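## Task

Take tube B, the one with the violet cap standing in rack RK position D1, and seat it fully down in bore A6 of mixer MX. Then press the START key on the mixer and keep the tube in that bore until the green lamp on top of the mixer has gone dark. Do not grip anyone else's tubes, and leave them seated in their bores and wells. Every station must end up upright and flat on the bench mat. Anything that stays in place only because the robot is holding it does not count. When finished, open the gripper and move the hand away.

## Robot and tools

Robot: a single six-joint arm with a two-finger parallel gripper. Joints from base outward: waist, shoulder, elbow, wrist pitch, wrist yaw, wrist roll. Ranges in rad: waist -2.880 to 2.880, shoulder 0.000 to 3.142, elbow 0.000 to 3.019, wrist pitch -1.693 to 1.571, wrist yaw -1.571 to 1.571, wrist roll -2.094 to 2.094. The fingers point along the gripper's +z axis and close along its y axis. The reported hand point sits between the finger pads, roughly 1 cm short of the tips.

Bench layout: rack RK is closest to the base. Behind it, left to right: balance BAL, magnet block MG, dry block DB, spectrophotometer SP, mixer MX. None are fastened, so they can slide or tip. Looking at a station from its front, row A is the closest row and column 1 the leftmost. START sits on the mixer's slanted front face. Touching or bumping the mixer's shaking block during a run aborts it and lights the red lamp; you must start it again. START is ignored while running. Seat each tube to the bottom of its bore. Loose objects may occasionally get nudged by outside forces.

Frames: the scene frame has its origin on the table top under the arm base, +z up, +y to the left when facing along +x. The base may be slightly tilted. Reported hand position may be a little wrong, more so at long reach.

execute_actions takes "actions": a list holding at most one item. Empty list: no command, returns state plus pictures. An item with "rows" (1 to 15 rows) and optional "steps" (6 to 15, default 15; each step 1/30 s) is an action; each row is applied for one step and the final row repeats to fill. An item with only "steps" (up to 300) is a wait counted from the previous result. Optional "pictures": true adds camera images.

A row is one list of 7 numbers, each in [-1, 1]: dx, dy, dz, rx, ry, rz, opening. The first six are an offset, expressed in the gripper's own axes, from the hand pose shown in the most recent result that reported it (or, before any such result in the scene, or for later calls within one reply, from the pose when the action begins). Every row is measured from that same base pose, not chained. Scale: 1.0 equals 0.6 m for dx, dy, dz and 180 degrees for rx, ry, rz, which together form a single rotation vector. Opening is absolute, not an offset: +1 fully open (0.094 m), -1 closed. Zero offsets pull the arm back to the base pose; they do not mean hold still.

move: "target" is one such 7-number row (same offset rules and gripper axes); "speed" is top path speed in m/s, 0.002 to 0.5, default 0.25, with rotation capped at twice that in rad/s. The path is straight, 0.5 to 10 s long, and stops at 10 s even if short of the target. It does not avoid obstacles; the hand lags and can overshoot the speed, especially near full arm extension. The opening is applied at the start. Its result adds a "move:" line with the ending (done, off_target, moving, held, fault) and which limits acted (paced = pose clipped; held = a check blocked steps, after which motion may jump faster), plus distance to target.

wait: "seconds" 0 to 10; sends nothing new. zoom_image: "camera" (cam_head_left, cam_head_right, cam_wrist) and "region" [x0, y0, x1, y1] pixels from the top-left, at most 504 by 504. finished_scene: "scene" number to close; irreversible, reports success and gives the next task.

Control details: each step the commanded pose is clipped to within 70 mm and 16 degrees of the measured pose; position wins over orientation when both cannot be met. Results are captured 6 steps before an action ends; those remaining steps run while you compose your next reply, and the simulation keeps running meanwhile. Afterwards the arm drifts only to the last clipped pose, so check the reported pose and send the remainder. "Hand target" appears only when nothing is held back. The arm tends to settle a centimetre or more low; correct by aiming higher. Offsets of a few mm may produce no motion. Because offsets come from measured pose, repeating a small push against something rigid does not press harder, but against something yielding it goes deeper.

Results: state shows end_effector_position (m) and end_effector_quat_wxyz in the scene frame; Joint positions and velocities list the six joints then finger-pad gap (m). grip_measured is the measured opening on the command scale; readings may be off by about 1 mm consistently. To hold something, command about 0.03 below grip_measured (less for a lighter grip). Finger force tops out near 50 to 62 N per pad, lower on thin parts. "pose unreachable" means the clearance check altered or blocked the command; HELD marks affected steps; the mount counts as arm. FAULT ends motion.

Avoid: dropping or knocking anything off the table, fast impacts, hard pushes, tipping stations, gripping others' tubes. Holding loads heats motors; MOTOR HOT appears from 85 °C and at 100 °C the arm goes limp (OVER-TEMPERATURE FAULT).

Cameras: cam_head_left 672x504, cam_head_right 672x504, cam_wrist 616x616 fisheye; calibration given may be slightly off.

Each tool is called as name(argument=value, ...) on one line, values as JSON.

## Session

I'll start by looking at the current state.

execute_actions(actions=[])

Scene clock: 0.00 s of 9600.00 s.
end_effector_position=(+0.1719, +0.1346, +0.2932) grip_measured=+1.000 end_effector_quat_wxyz=(+0.129, -0.299, +0.909, -0.259)
Joint positions: [-0.579  0.66   0.669 -1.505 -0.522 -1.074  0.094]
Joint velocities: [-0.015 -0.015  0.007  0.012  0.007 -0.037  0.   ]
Motor temperatures (°C, as the motors report them): [25 28 27 26 27 29]
Hand target: +0.176, +0.139, +0.302; +0.135, -0.305, +0.904, -0.267

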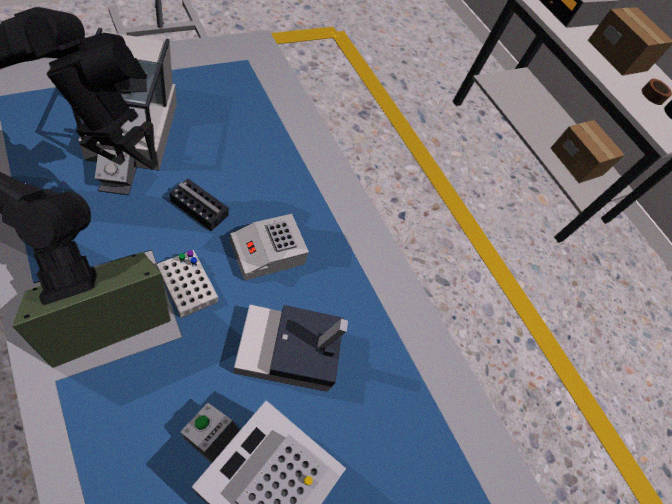

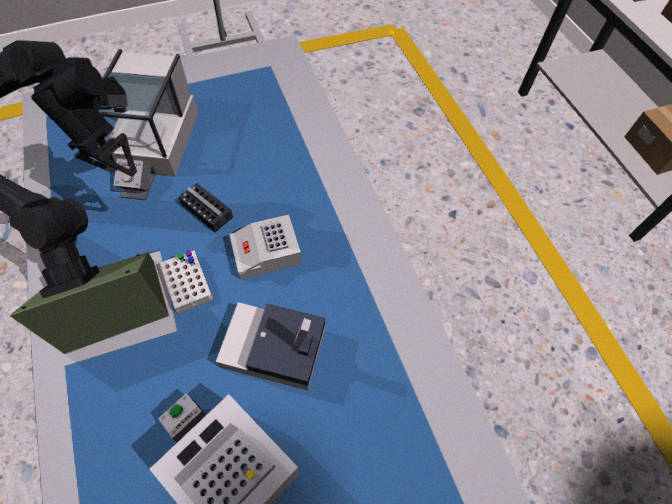

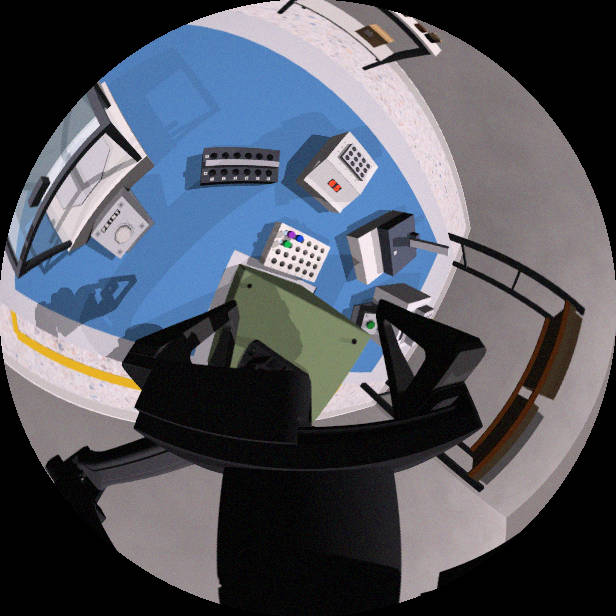

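zoom_image(camera="cam_head_left", region=[140, 230, 240, 330])

zoom_image(camera="cam_head_right", region=[140, 230, 240, 330])

zoom_image(camera="cam_head_left", region=[160, 384, 360, 504])

zoom_image(camera="cam_head_right", region=[130, 384, 330, 504])

Region (140, 230, 240, 330) of cam_head_left's 672x504 image, scaled by 5.040, with more detail than that image has.

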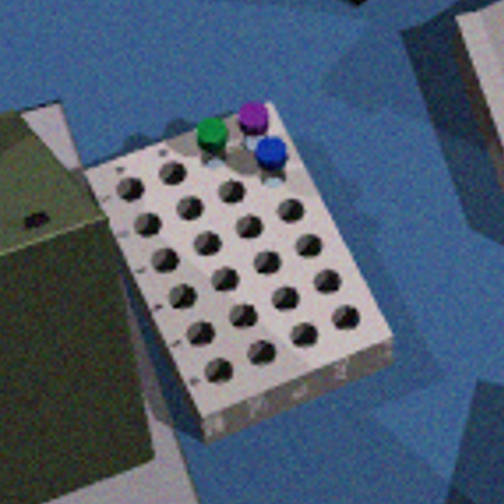

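Region (140, 230, 240, 330) of cam_head_right's 672x504 image, scaled by 5.040, with more detail than that image has.

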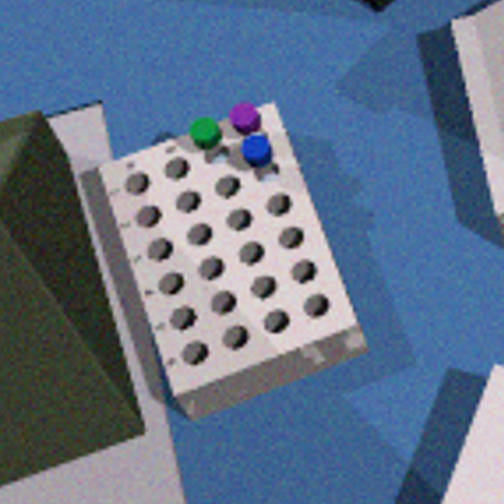

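Region (160, 384, 360, 504) of cam_head_left's 672x504 image, scaled by 2.520, with more detail than that image has; it fills the top 302 rows of this view, and the rest is white.

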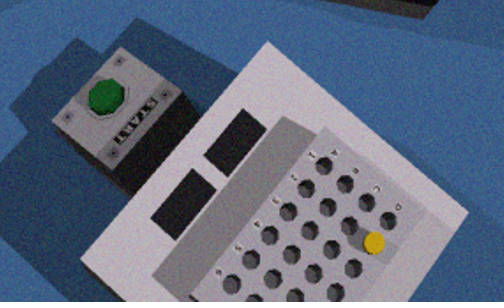

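Region (130, 384, 330, 504) of cam_head_right's 672x504 image, scaled by 2.520, with more detail than that image has; it fills the top 302 rows of this view, and the rest is white.

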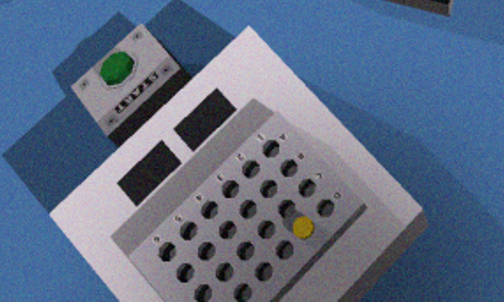

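zoom_image(camera="cam_wrist", region=[250, 210, 350, 310])

zoom_image(camera="cam_head_left", region=[0, 0, 250, 250])

Region (250, 210, 350, 310) of cam_wrist's 616x616 image, scaled by 5.040, with more detail than that image has.

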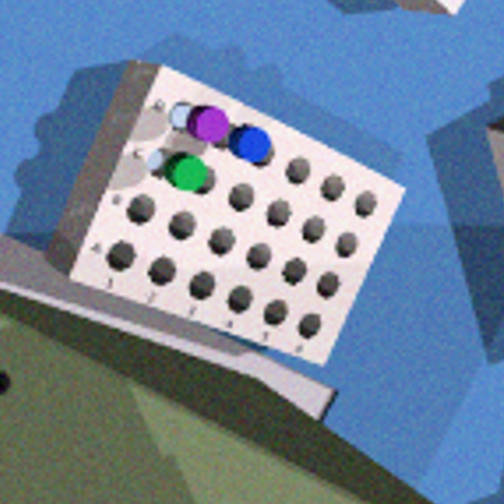

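Region (0, 0, 250, 250) of cam_head_left's 672x504 image, scaled by 2.016, with more detail than that image has.

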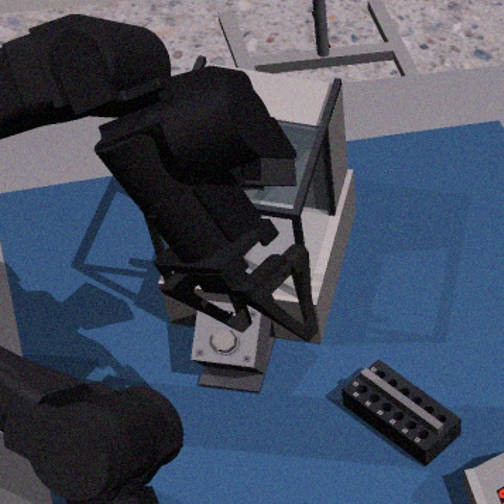

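move(target=[0.019, -0.0557, 0.2608, -0.1874, 0.0032, -0.0788, -0.45], speed=0.2)

Scene clock: 4.93 s of 9600.00 s.
end_effector_position=(+0.2216, +0.0434, +0.1683) grip_measured=-0.449 end_effector_quat_wxyz=(-0.004, -0.409, +0.912, +0.019)
Joint positions: [-0.439  1.51   0.619 -1.258 -0.705 -1.551  0.026]
Joint velocities: [-0.005  0.005  0.007  0.007  0.022 -0.037  0.001]
Motor temperatures (°C, as the motors report them): [25 28 28 26 27 29]
Hand target: +0.240, +0.042, +0.178; +0.003, -0.434, +0.901, +0.002
Off the commanded pose: 0.022 m, 4 deg.
Kept back: nothing.
move: off_target
camera_calibration (this result's frames):
cam_wrist: T_world_to_cam=[[0.74366, -0.667471, -0.0381132, -0.131525], [-0.523177, -0.616494, 0.588405, 0.0434506], [-0.41624, -0.417634, -0.807667, 0.36869], [0, 0, 0, 1]] pos_world=[0.274005, 0.0929755, 0.267199]

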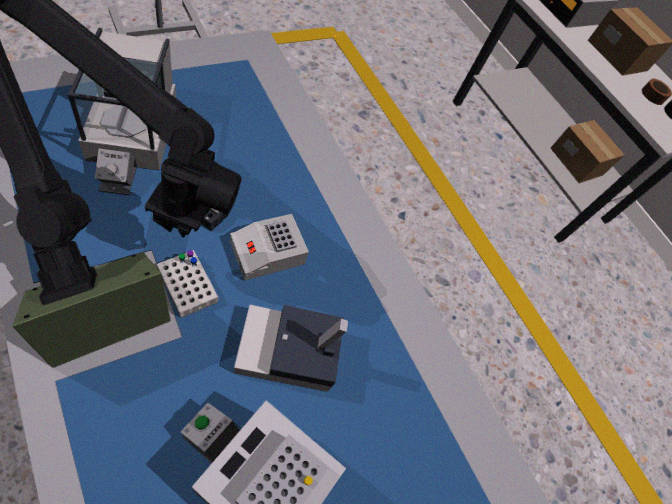

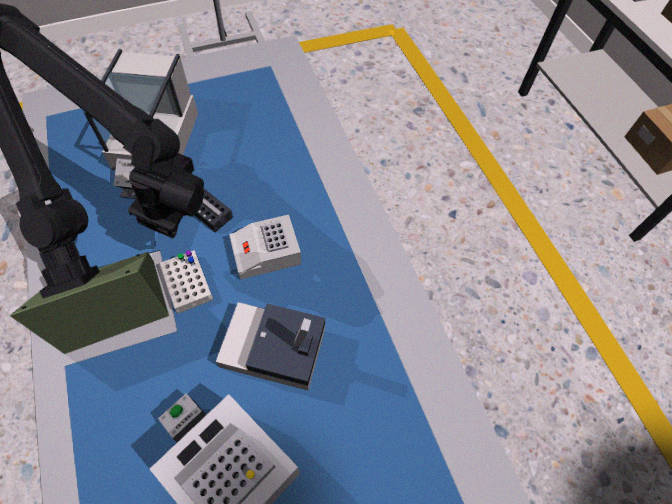

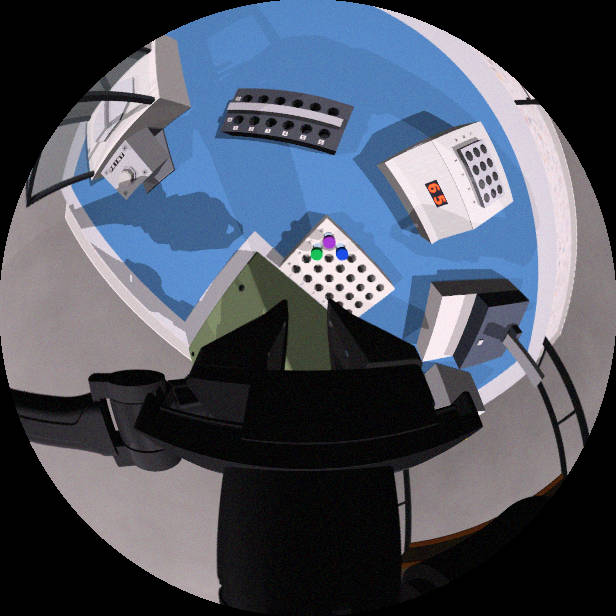

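zoom_image(camera="cam_wrist", region=[260, 200, 410, 350])

zoom_image(camera="cam_head_left", region=[130, 170, 250, 290])

Region (260, 200, 410, 350) of cam_wrist's 616x616 image, scaled by 3.360, with more detail than that image has.

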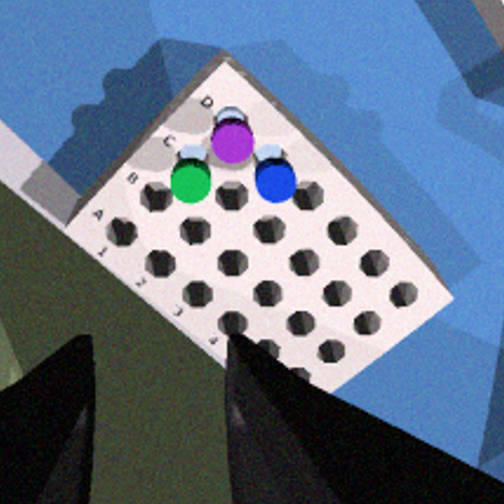

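Region (130, 170, 250, 290) of cam_head_left's 672x504 image, scaled by 4.200, with more detail than that image has.

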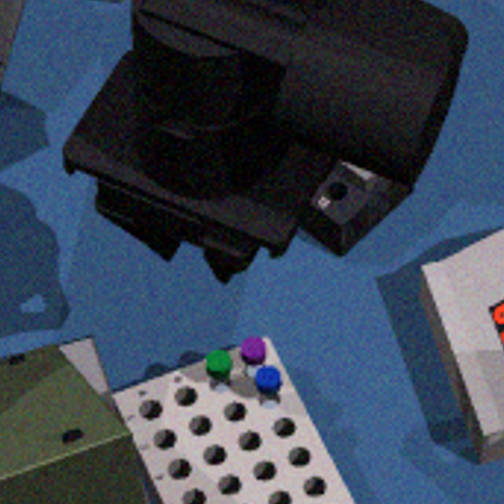

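move(target=[-0.0385, -0.0619, 0.0535, 0.0236, 0.0036, -0.016, -0.5], speed=0.1)

Scene clock: 6.97 s of 9600.00 s.
end_effector_position=(+0.2600, +0.0392, +0.1361) grip_measured=-0.498 end_effector_quat_wxyz=(+0.006, -0.433, +0.901, -0.013)
Joint positions: [-0.303  1.552  0.617 -1.017 -0.751 -1.383  0.024]
Joint velocities: [ 0.005 -0.015  0.012  0.022  0.037  0.007 -0.001]
Motor temperatures (°C, as the motors report them): [25 28 28 26 27 29]
Hand target: +0.264, +0.038, +0.134; +0.007, -0.433, +0.901, -0.016
Off the commanded pose: 0.005 m, 0 deg.
Kept back: nothing.
move: done
camera_calibration (this result's frames):
cam_wrist: T_world_to_cam=[[0.777589, -0.628081, 0.0294915, -0.183703], [-0.518127, -0.613477, 0.595979, 0.0774684], [-0.356231, -0.478706, -0.802459, 0.342978], [0, 0, 0, 1]] pos_world=[0.305163, 0.0963301, 0.234473]

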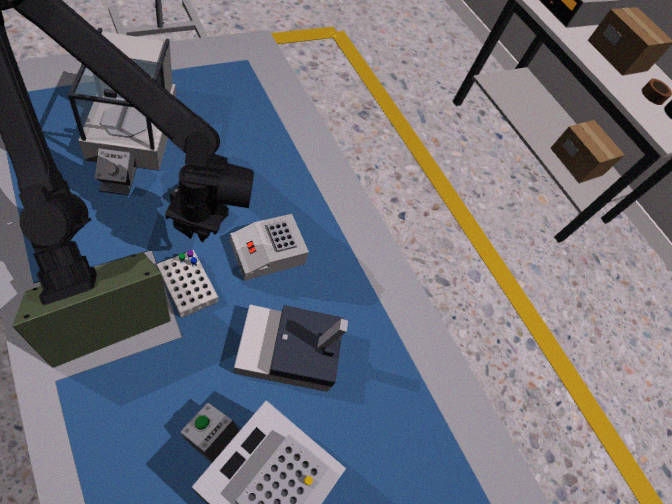

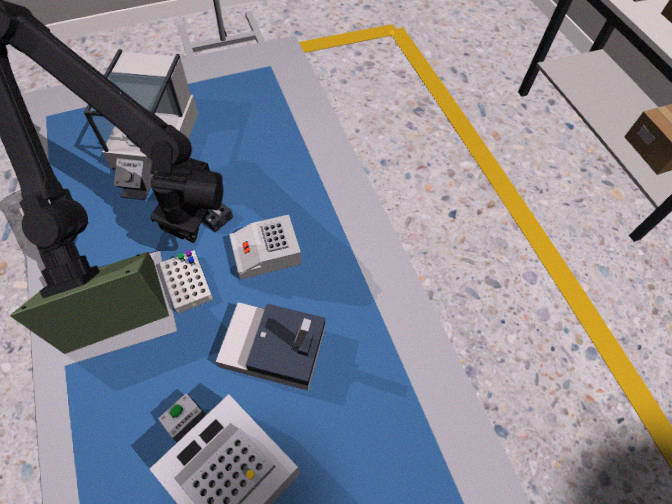

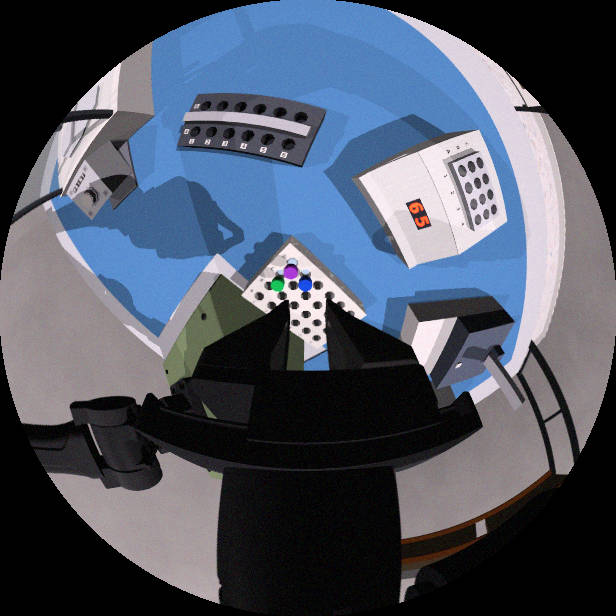

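zoom_image(camera="cam_wrist", region=[240, 230, 360, 350])

Region (240, 230, 360, 350) of cam_wrist's 616x616 image, scaled by 4.200, with more detail than that image has.

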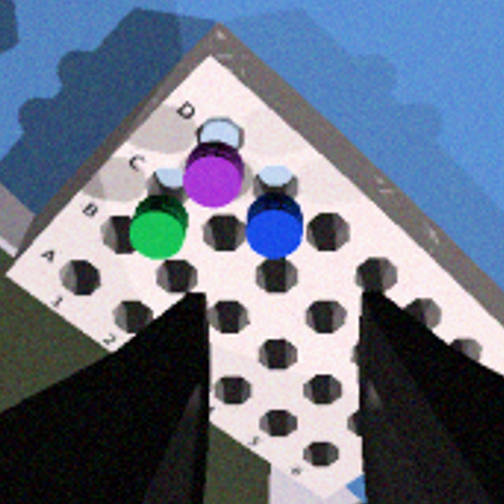

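move(target=[0.017, 0.019, 0.05, -0.0091, 0, 0, -0.5], speed=0.06)

zoom_image(camera="cam_wrist", region=[245, 230, 365, 350])

Scene clock: 8.70 s of 9600.00 s.
end_effector_position=(+0.2426, +0.0396, +0.1082) grip_measured=-0.498 end_effector_quat_wxyz=(-0.000, -0.433, +0.901, +0.001)
Joint positions: [-0.256  1.574  0.55  -0.929 -0.776 -1.352  0.024]
Joint velocities: [-0.005  0.005 -0.017 -0.022  0.007 -0.037  0.   ]
Motor temperatures (°C, as the motors report them): [25 28 28 26 27 29]
Hand target: +0.245, +0.039, +0.106; -0.000, -0.433, +0.901, +0.000
Off the commanded pose: 0.004 m, 0 deg.
Kept back: nothing.
move: done
camera_calibration (this result's frames):
cam_wrist: T_world_to_cam=[[0.77802, -0.628238, -0.00162439, -0.165831], [-0.504228, -0.625982, 0.594896, 0.0825484], [-0.374753, -0.462022, -0.803801, 0.318619], [0, 0, 0, 1]] pos_world=[0.290046, 0.0947016, 0.206729]

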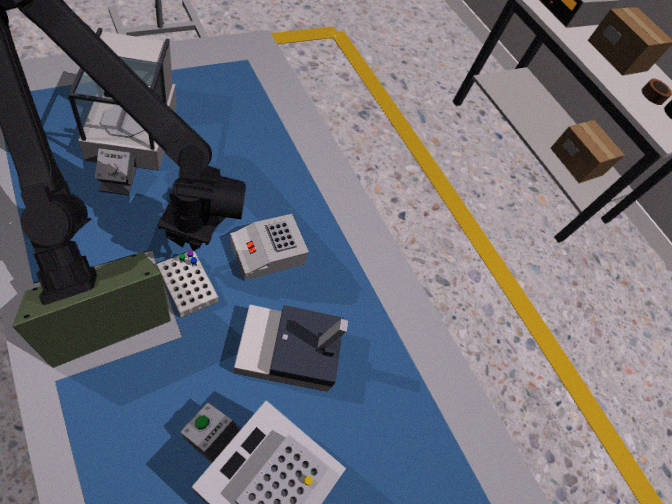

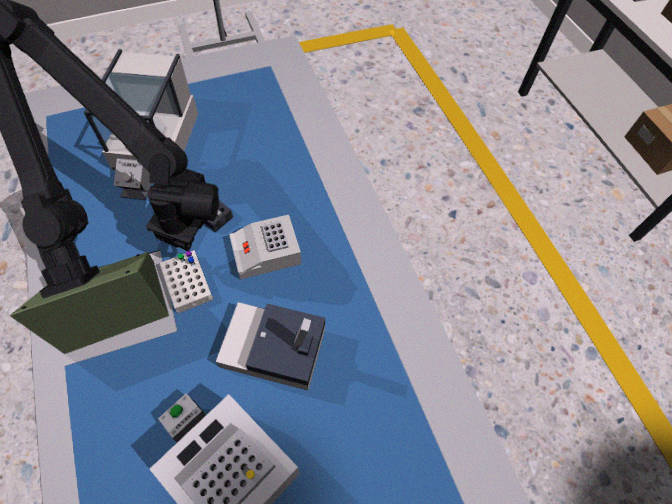

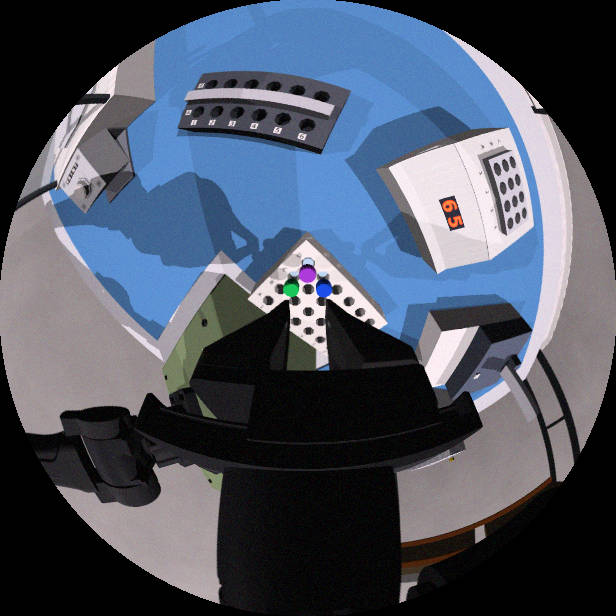

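Region (245, 230, 365, 350) of cam_wrist's 616x616 image, scaled by 4.200, with more detail than that image has.

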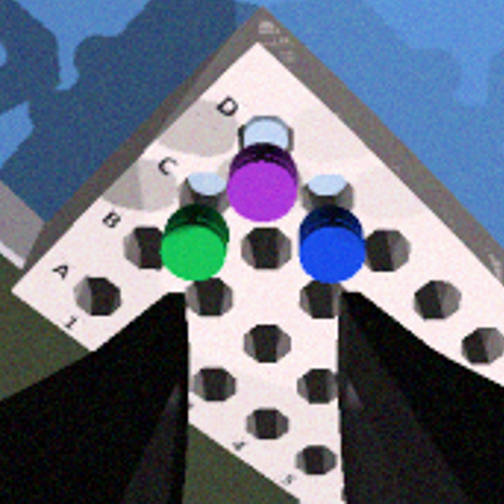

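move(target=[-0.004, -0.004, 0.04, 0, 0, 0, -0.55], speed=0.04)

zoom_image(camera="cam_wrist", region=[245, 230, 365, 350])

zoom_image(camera="cam_head_left", region=[150, 210, 230, 290])

Scene clock: 10.33 s of 9600.00 s.
end_effector_position=(+0.2449, +0.0417, +0.0872) grip_measured=-0.548 end_effector_quat_wxyz=(+0.001, -0.435, +0.900, +0.002)
Joint positions: [-0.193  1.597  0.524 -0.819 -0.8   -1.271  0.021]
Joint velocities: [ 0.005 -0.005 -0.017 -0.007 -0.007  0.095  0.001]
Motor temperatures (°C, as the motors report them): [25 28 28 26 27 29]
Hand target: +0.246, +0.041, +0.084; +0.000, -0.434, +0.901, +0.002
Off the commanded pose: 0.004 m, 0 deg.
Kept back: nothing.
move: done
camera_calibration (this result's frames):
cam_wrist: T_world_to_cam=[[0.780949, -0.624591, -0.001842, -0.167171], [-0.50197, -0.62938, 0.593217, 0.0971815], [-0.371678, -0.462348, -0.80504, 0.302897], [0, 0, 0, 1]] pos_world=[0.291914, 0.0967946, 0.185887]

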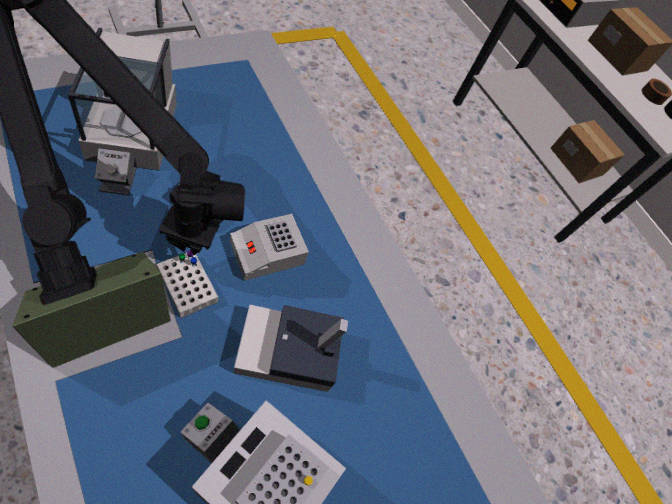

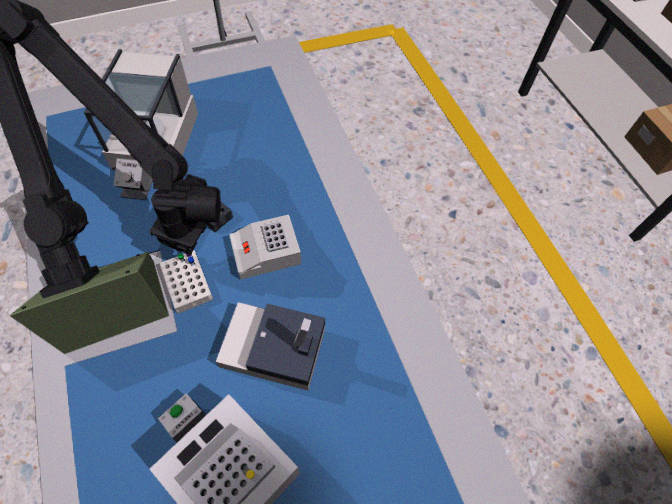

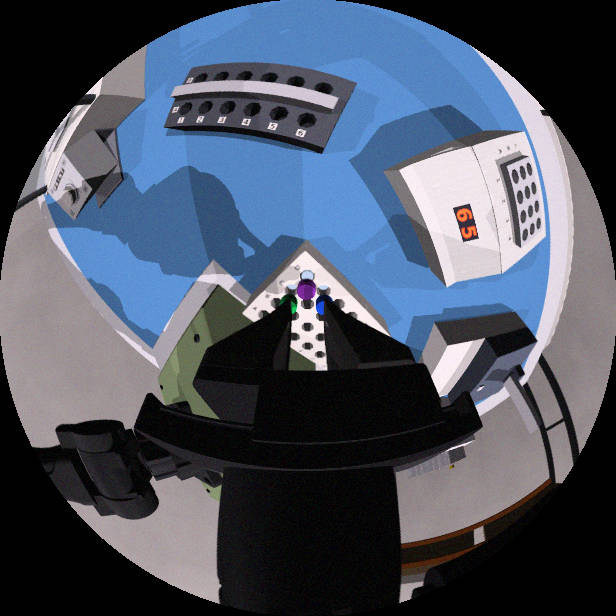

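Region (245, 230, 365, 350) of cam_wrist's 616x616 image, scaled by 4.200, with more detail than that image has.

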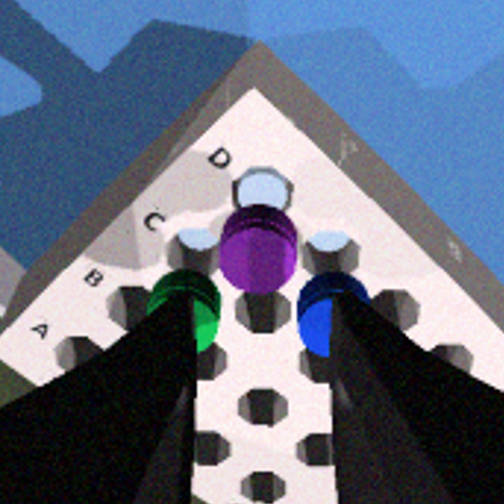

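Region (150, 210, 230, 290) of cam_head_left's 672x504 image, scaled by 6.300, with more detail than that image has.

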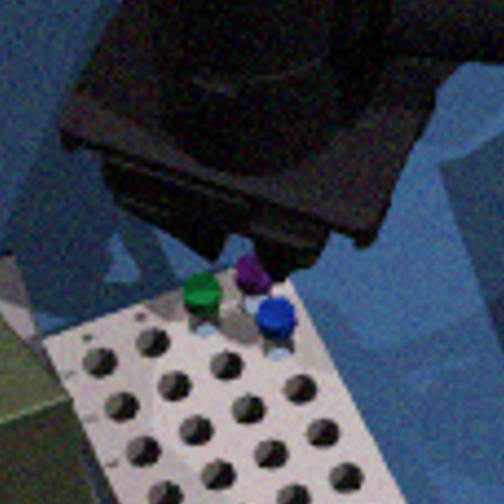

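move(target=[-0.002, -0.002, 0.02, 0, 0, 0, -0.55], speed=0.02)

zoom_image(camera="cam_wrist", region=[245, 230, 365, 350])

zoom_image(camera="cam_head_left", region=[160, 225, 220, 285])

zoom_image(camera="cam_head_right", region=[160, 225, 220, 285])

Scene clock: 12.10 s of 9600.00 s.
end_effector_position=(+0.2457, +0.0432, +0.0787) grip_measured=-0.548 end_effector_quat_wxyz=(+0.002, -0.437, +0.900, +0.001)
Joint positions: [-0.165  1.604  0.512 -0.77  -0.81  -1.234  0.021]
Joint velocities: [ 0.015 -0.005 -0.012 -0.002 -0.022 -0.037  0.   ]
Motor temperatures (°C, as the motors report them): [25 28 28 26 27 29]
Hand target: +0.246, +0.042, +0.075; +0.001, -0.436, +0.900, +0.002
Off the commanded pose: 0.004 m, 0 deg.
Kept back: nothing.
move: done
camera_calibration (this result's frames):
cam_wrist: T_world_to_cam=[[0.782828, -0.622238, -0.000294087, -0.167551], [-0.501426, -0.631116, 0.591832, 0.103654], [-0.368446, -0.463155, -0.806062, 0.296367], [0, 0, 0, 1]] pos_world=[0.292334, 0.0984249, 0.177495]

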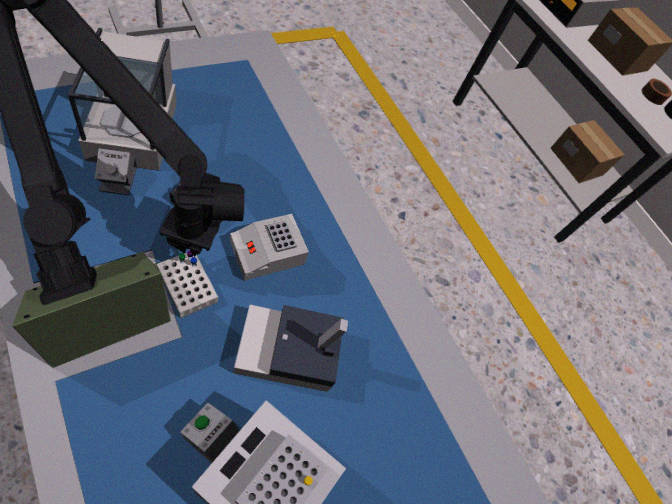

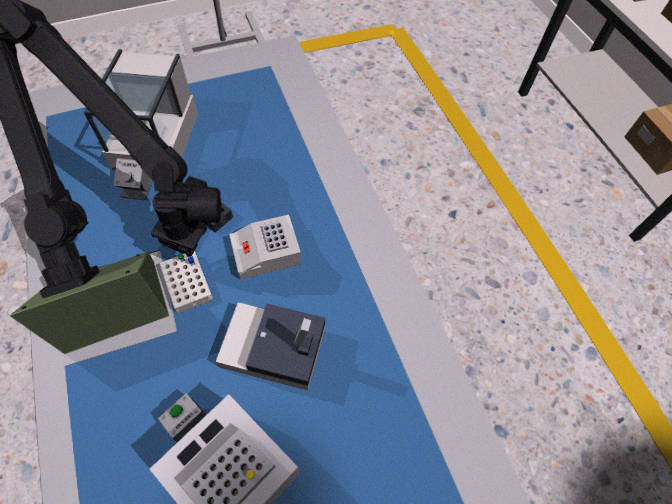

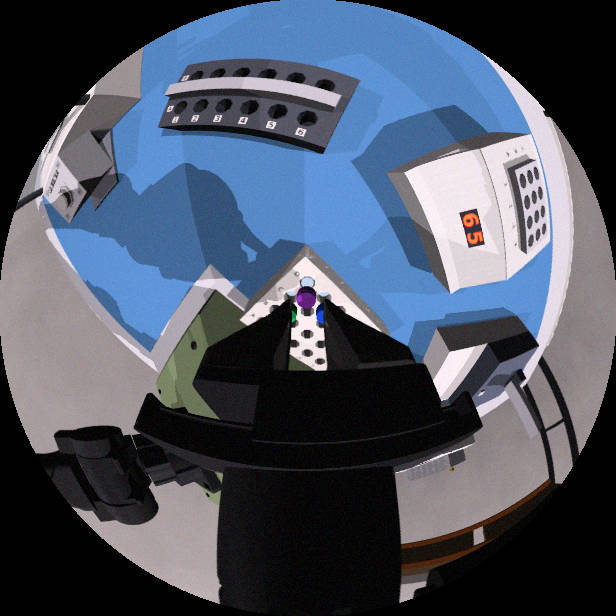

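Region (245, 230, 365, 350) of cam_wrist's 616x616 image, scaled by 4.200, with more detail than that image has.

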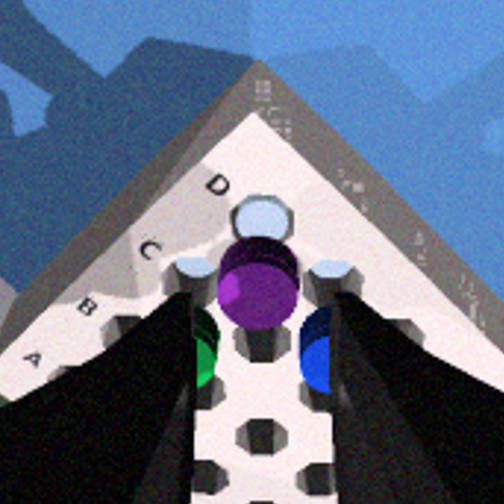

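Region (160, 225, 220, 285) of cam_head_left's 672x504 image, scaled by 8.400, with more detail than that image has.

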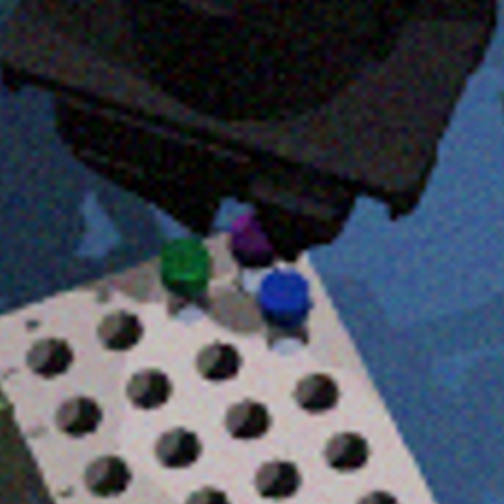

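Region (160, 225, 220, 285) of cam_head_right's 672x504 image, scaled by 8.400, with more detail than that image has.

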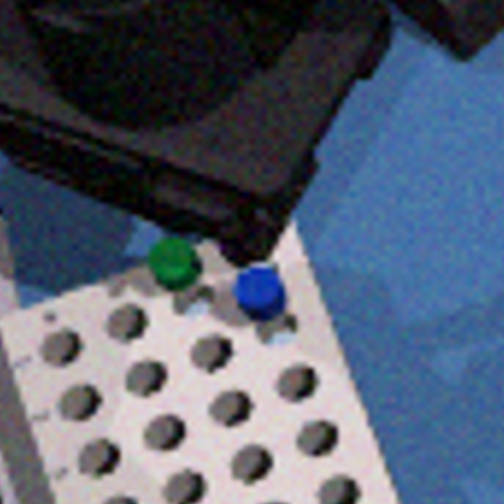

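move(target=[-0.0045, -0.001, 0.013, 0, 0, 0, -0.55], speed=0.015)

zoom_image(camera="cam_wrist", region=[245, 230, 365, 350])

zoom_image(camera="cam_head_left", region=[160, 225, 220, 285])

Scene clock: 13.47 s of 9600.00 s.
end_effector_position=(+0.2471, +0.0457, +0.0743) grip_measured=-0.548 end_effector_quat_wxyz=(+0.002, -0.437, +0.899, +0.001)
Joint positions: [-0.145  1.604  0.508 -0.744 -0.816 -1.207  0.021]
Joint velocities: [-0.015 -0.005  0.002 -0.002  0.022 -0.007  0.   ]
Motor temperatures (°C, as the motors report them): [25 28 28 26 27 29]
Hand target: +0.248, +0.045, +0.071; +0.002, -0.437, +0.900, +0.001
Off the commanded pose: 0.003 m, 0 deg.
Kept back: nothing.
move: done
camera_calibration (this result's frames):
cam_wrist: T_world_to_cam=[[0.78378, -0.621039, 0.000282818, -0.167438], [-0.501046, -0.632074, 0.591131, 0.108586], [-0.366936, -0.463458, -0.806576, 0.294148], [0, 0, 0, 1]] pos_world=[0.293574, 0.100974, 0.173111]

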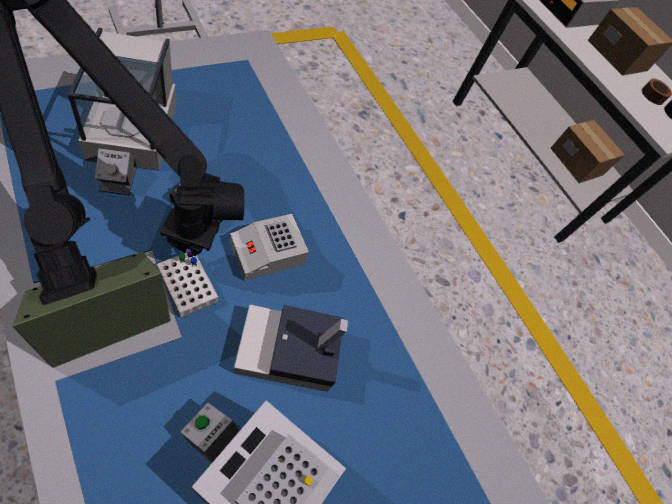

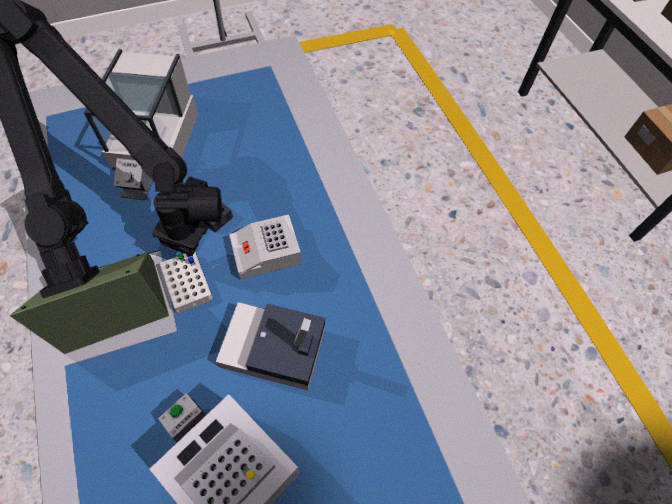

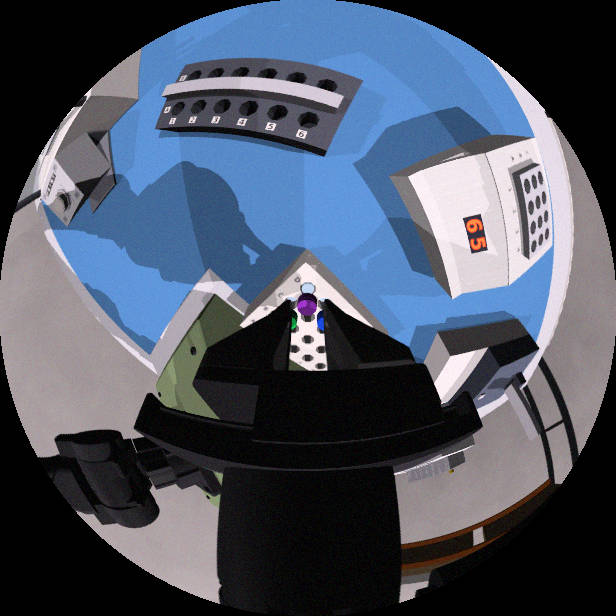

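Region (245, 230, 365, 350) of cam_wrist's 616x616 image, scaled by 4.200, with more detail than that image has.

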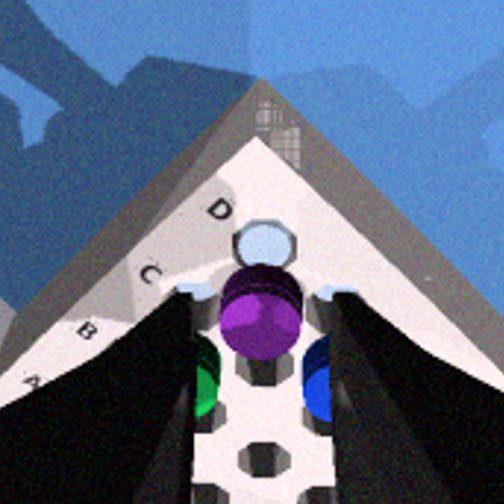

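Region (160, 225, 220, 285) of cam_head_left's 672x504 image, scaled by 8.400, with more detail than that image has.

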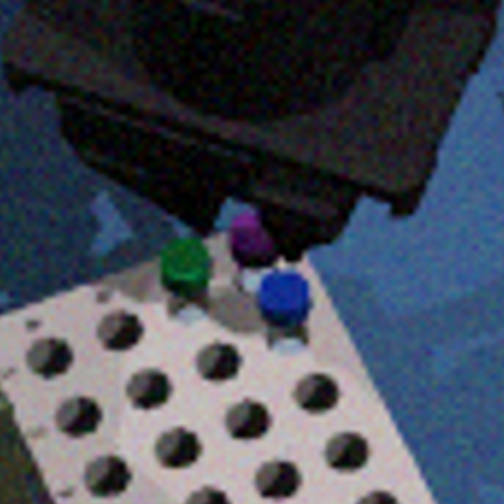

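move(target=[0.001, -0.002, 0.0205, 0, 0, 0, -0.55], speed=0.015)

zoom_image(camera="cam_wrist", region=[245, 250, 365, 370])

zoom_image(camera="cam_head_left", region=[160, 225, 220, 285])

Scene clock: 14.73 s of 9600.00 s.
end_effector_position=(+0.2474, +0.0456, +0.0656) grip_measured=-0.548 end_effector_quat_wxyz=(+0.004, -0.439, +0.899, +0.000)
Joint positions: [-0.121  1.616  0.495 -0.69  -0.823 -1.173  0.021]
Joint velocities: [-0.005 -0.005 -0.002  0.012 -0.007  0.007 -0.001]
Motor temperatures (°C, as the motors report them): [25 28 28 26 27 29]
Hand target: +0.248, +0.045, +0.062; +0.002, -0.437, +0.899, +0.001
Off the commanded pose: 0.004 m, 0 deg.
Kept back: nothing.
move: done
camera_calibration (this result's frames):
cam_wrist: T_world_to_cam=[[0.785631, -0.618688, 0.00282633, -0.168452], [-0.501021, -0.63352, 0.589602, 0.113907], [-0.362989, -0.464626, -0.807689, 0.286384], [0, 0, 0, 1]] pos_world=[0.293365, 0.101004, 0.164626]

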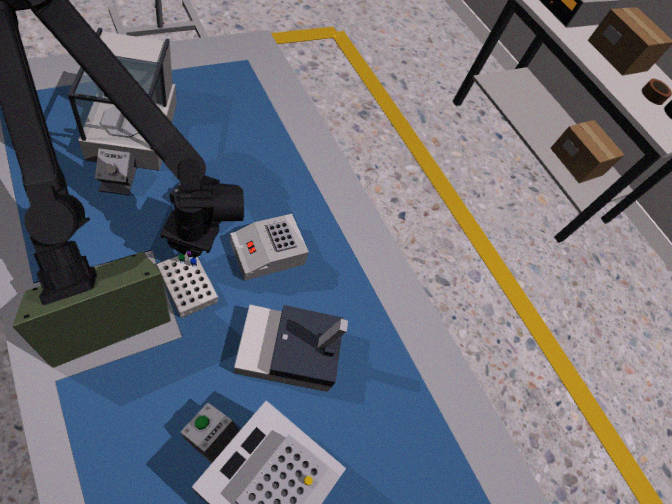

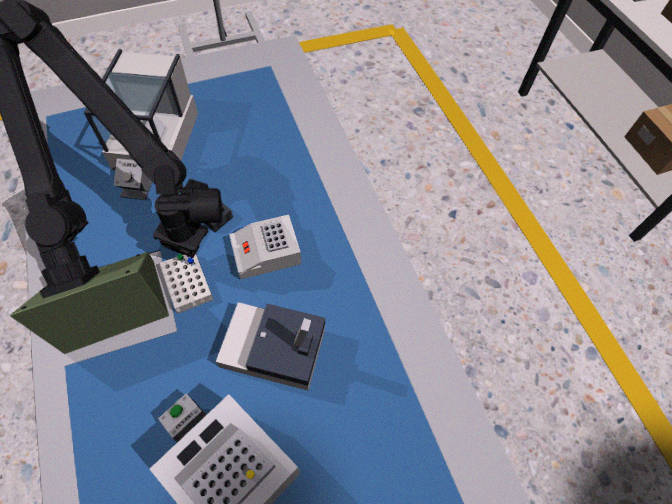

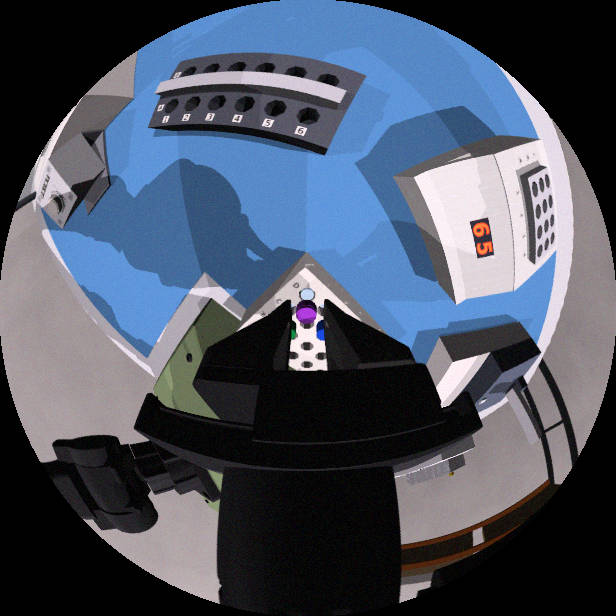

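Region (245, 250, 365, 370) of cam_wrist's 616x616 image, scaled by 4.200, with more detail than that image has.

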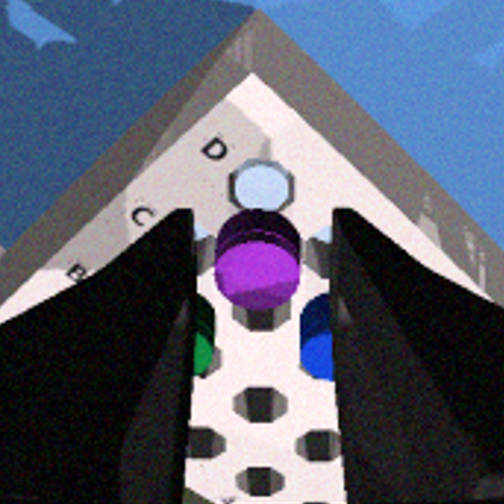

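Region (160, 225, 220, 285) of cam_head_left's 672x504 image, scaled by 8.400, with more detail than that image has.

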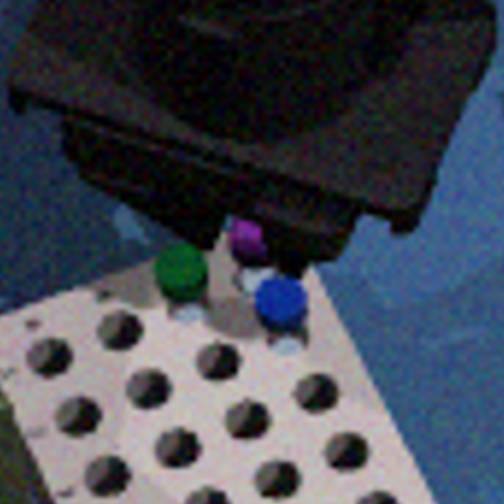

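move(target=[-0.005, 0.001, 0.004, 0, 0, 0, -0.55], speed=0.01)

zoom_image(camera="cam_wrist", region=[245, 250, 365, 370])

zoom_image(camera="cam_head_left", region=[160, 225, 220, 285])

Scene clock: 15.83 s of 9600.00 s.
end_effector_position=(+0.2470, +0.0469, +0.0645) grip_measured=-0.548 end_effector_quat_wxyz=(+0.002, -0.436, +0.900, +0.002)
Joint positions: [-0.115  1.616  0.495 -0.69  -0.825 -1.162  0.021]
Joint velocities: [-0.005  0.005  0.017 -0.007  0.007  0.037  0.001]
Motor temperatures (°C, as the motors report them): [25 28 28 26 27 29]
Hand target: +0.249, +0.049, +0.063; +0.004, -0.439, +0.899, +0.001
Off the commanded pose: 0.003 m, 0 deg.
Kept back: nothing.
move: done
camera_calibration (this result's frames):
cam_wrist: T_world_to_cam=[[0.781928, -0.623367, -0.00114688, -0.165993], [-0.502518, -0.631426, 0.590574, 0.115421], [-0.368869, -0.46121, -0.806983, 0.287178], [0, 0, 0, 1]] pos_world=[0.293726, 0.101855, 0.163392]

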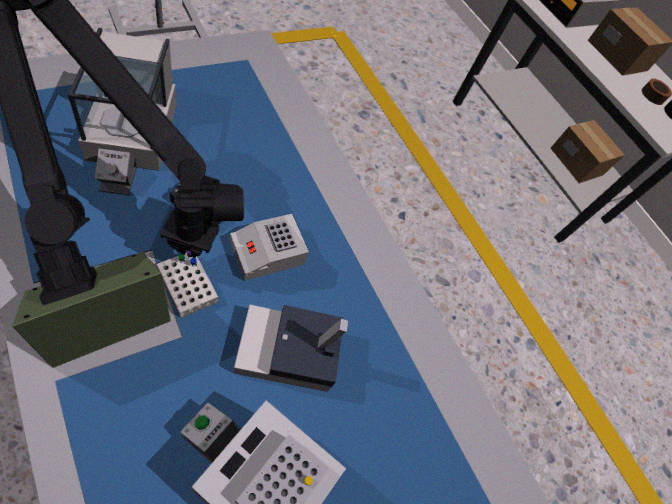

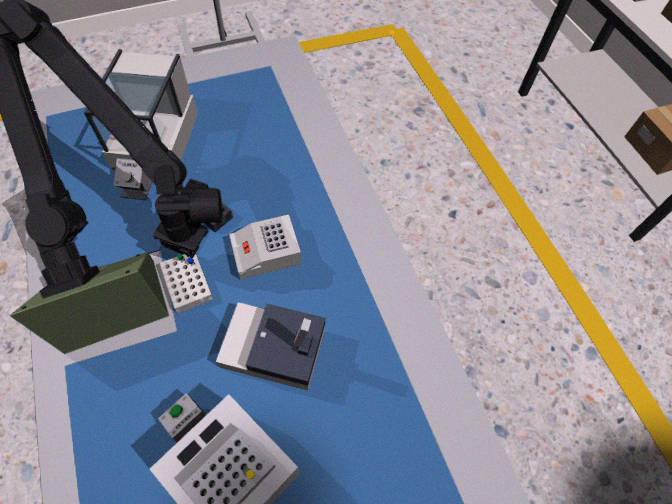

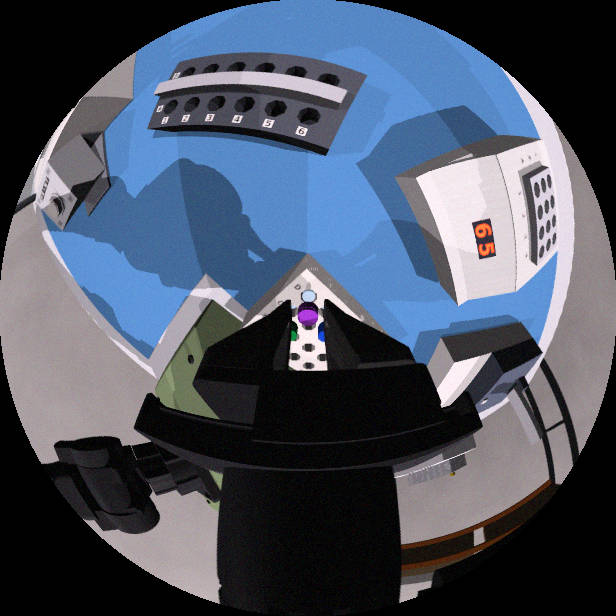

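Region (245, 250, 365, 370) of cam_wrist's 616x616 image, scaled by 4.200, with more detail than that image has.

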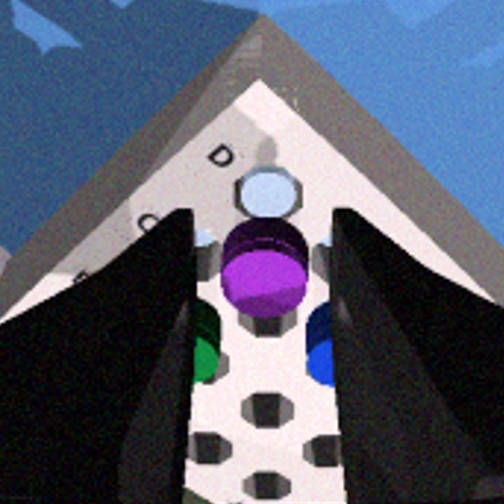

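Region (160, 225, 220, 285) of cam_head_left's 672x504 image, scaled by 8.400, with more detail than that image has.

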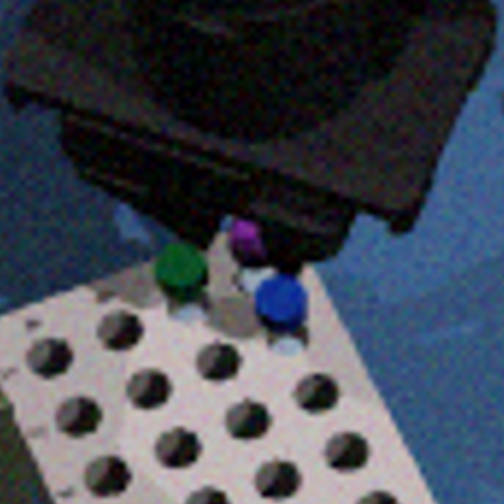

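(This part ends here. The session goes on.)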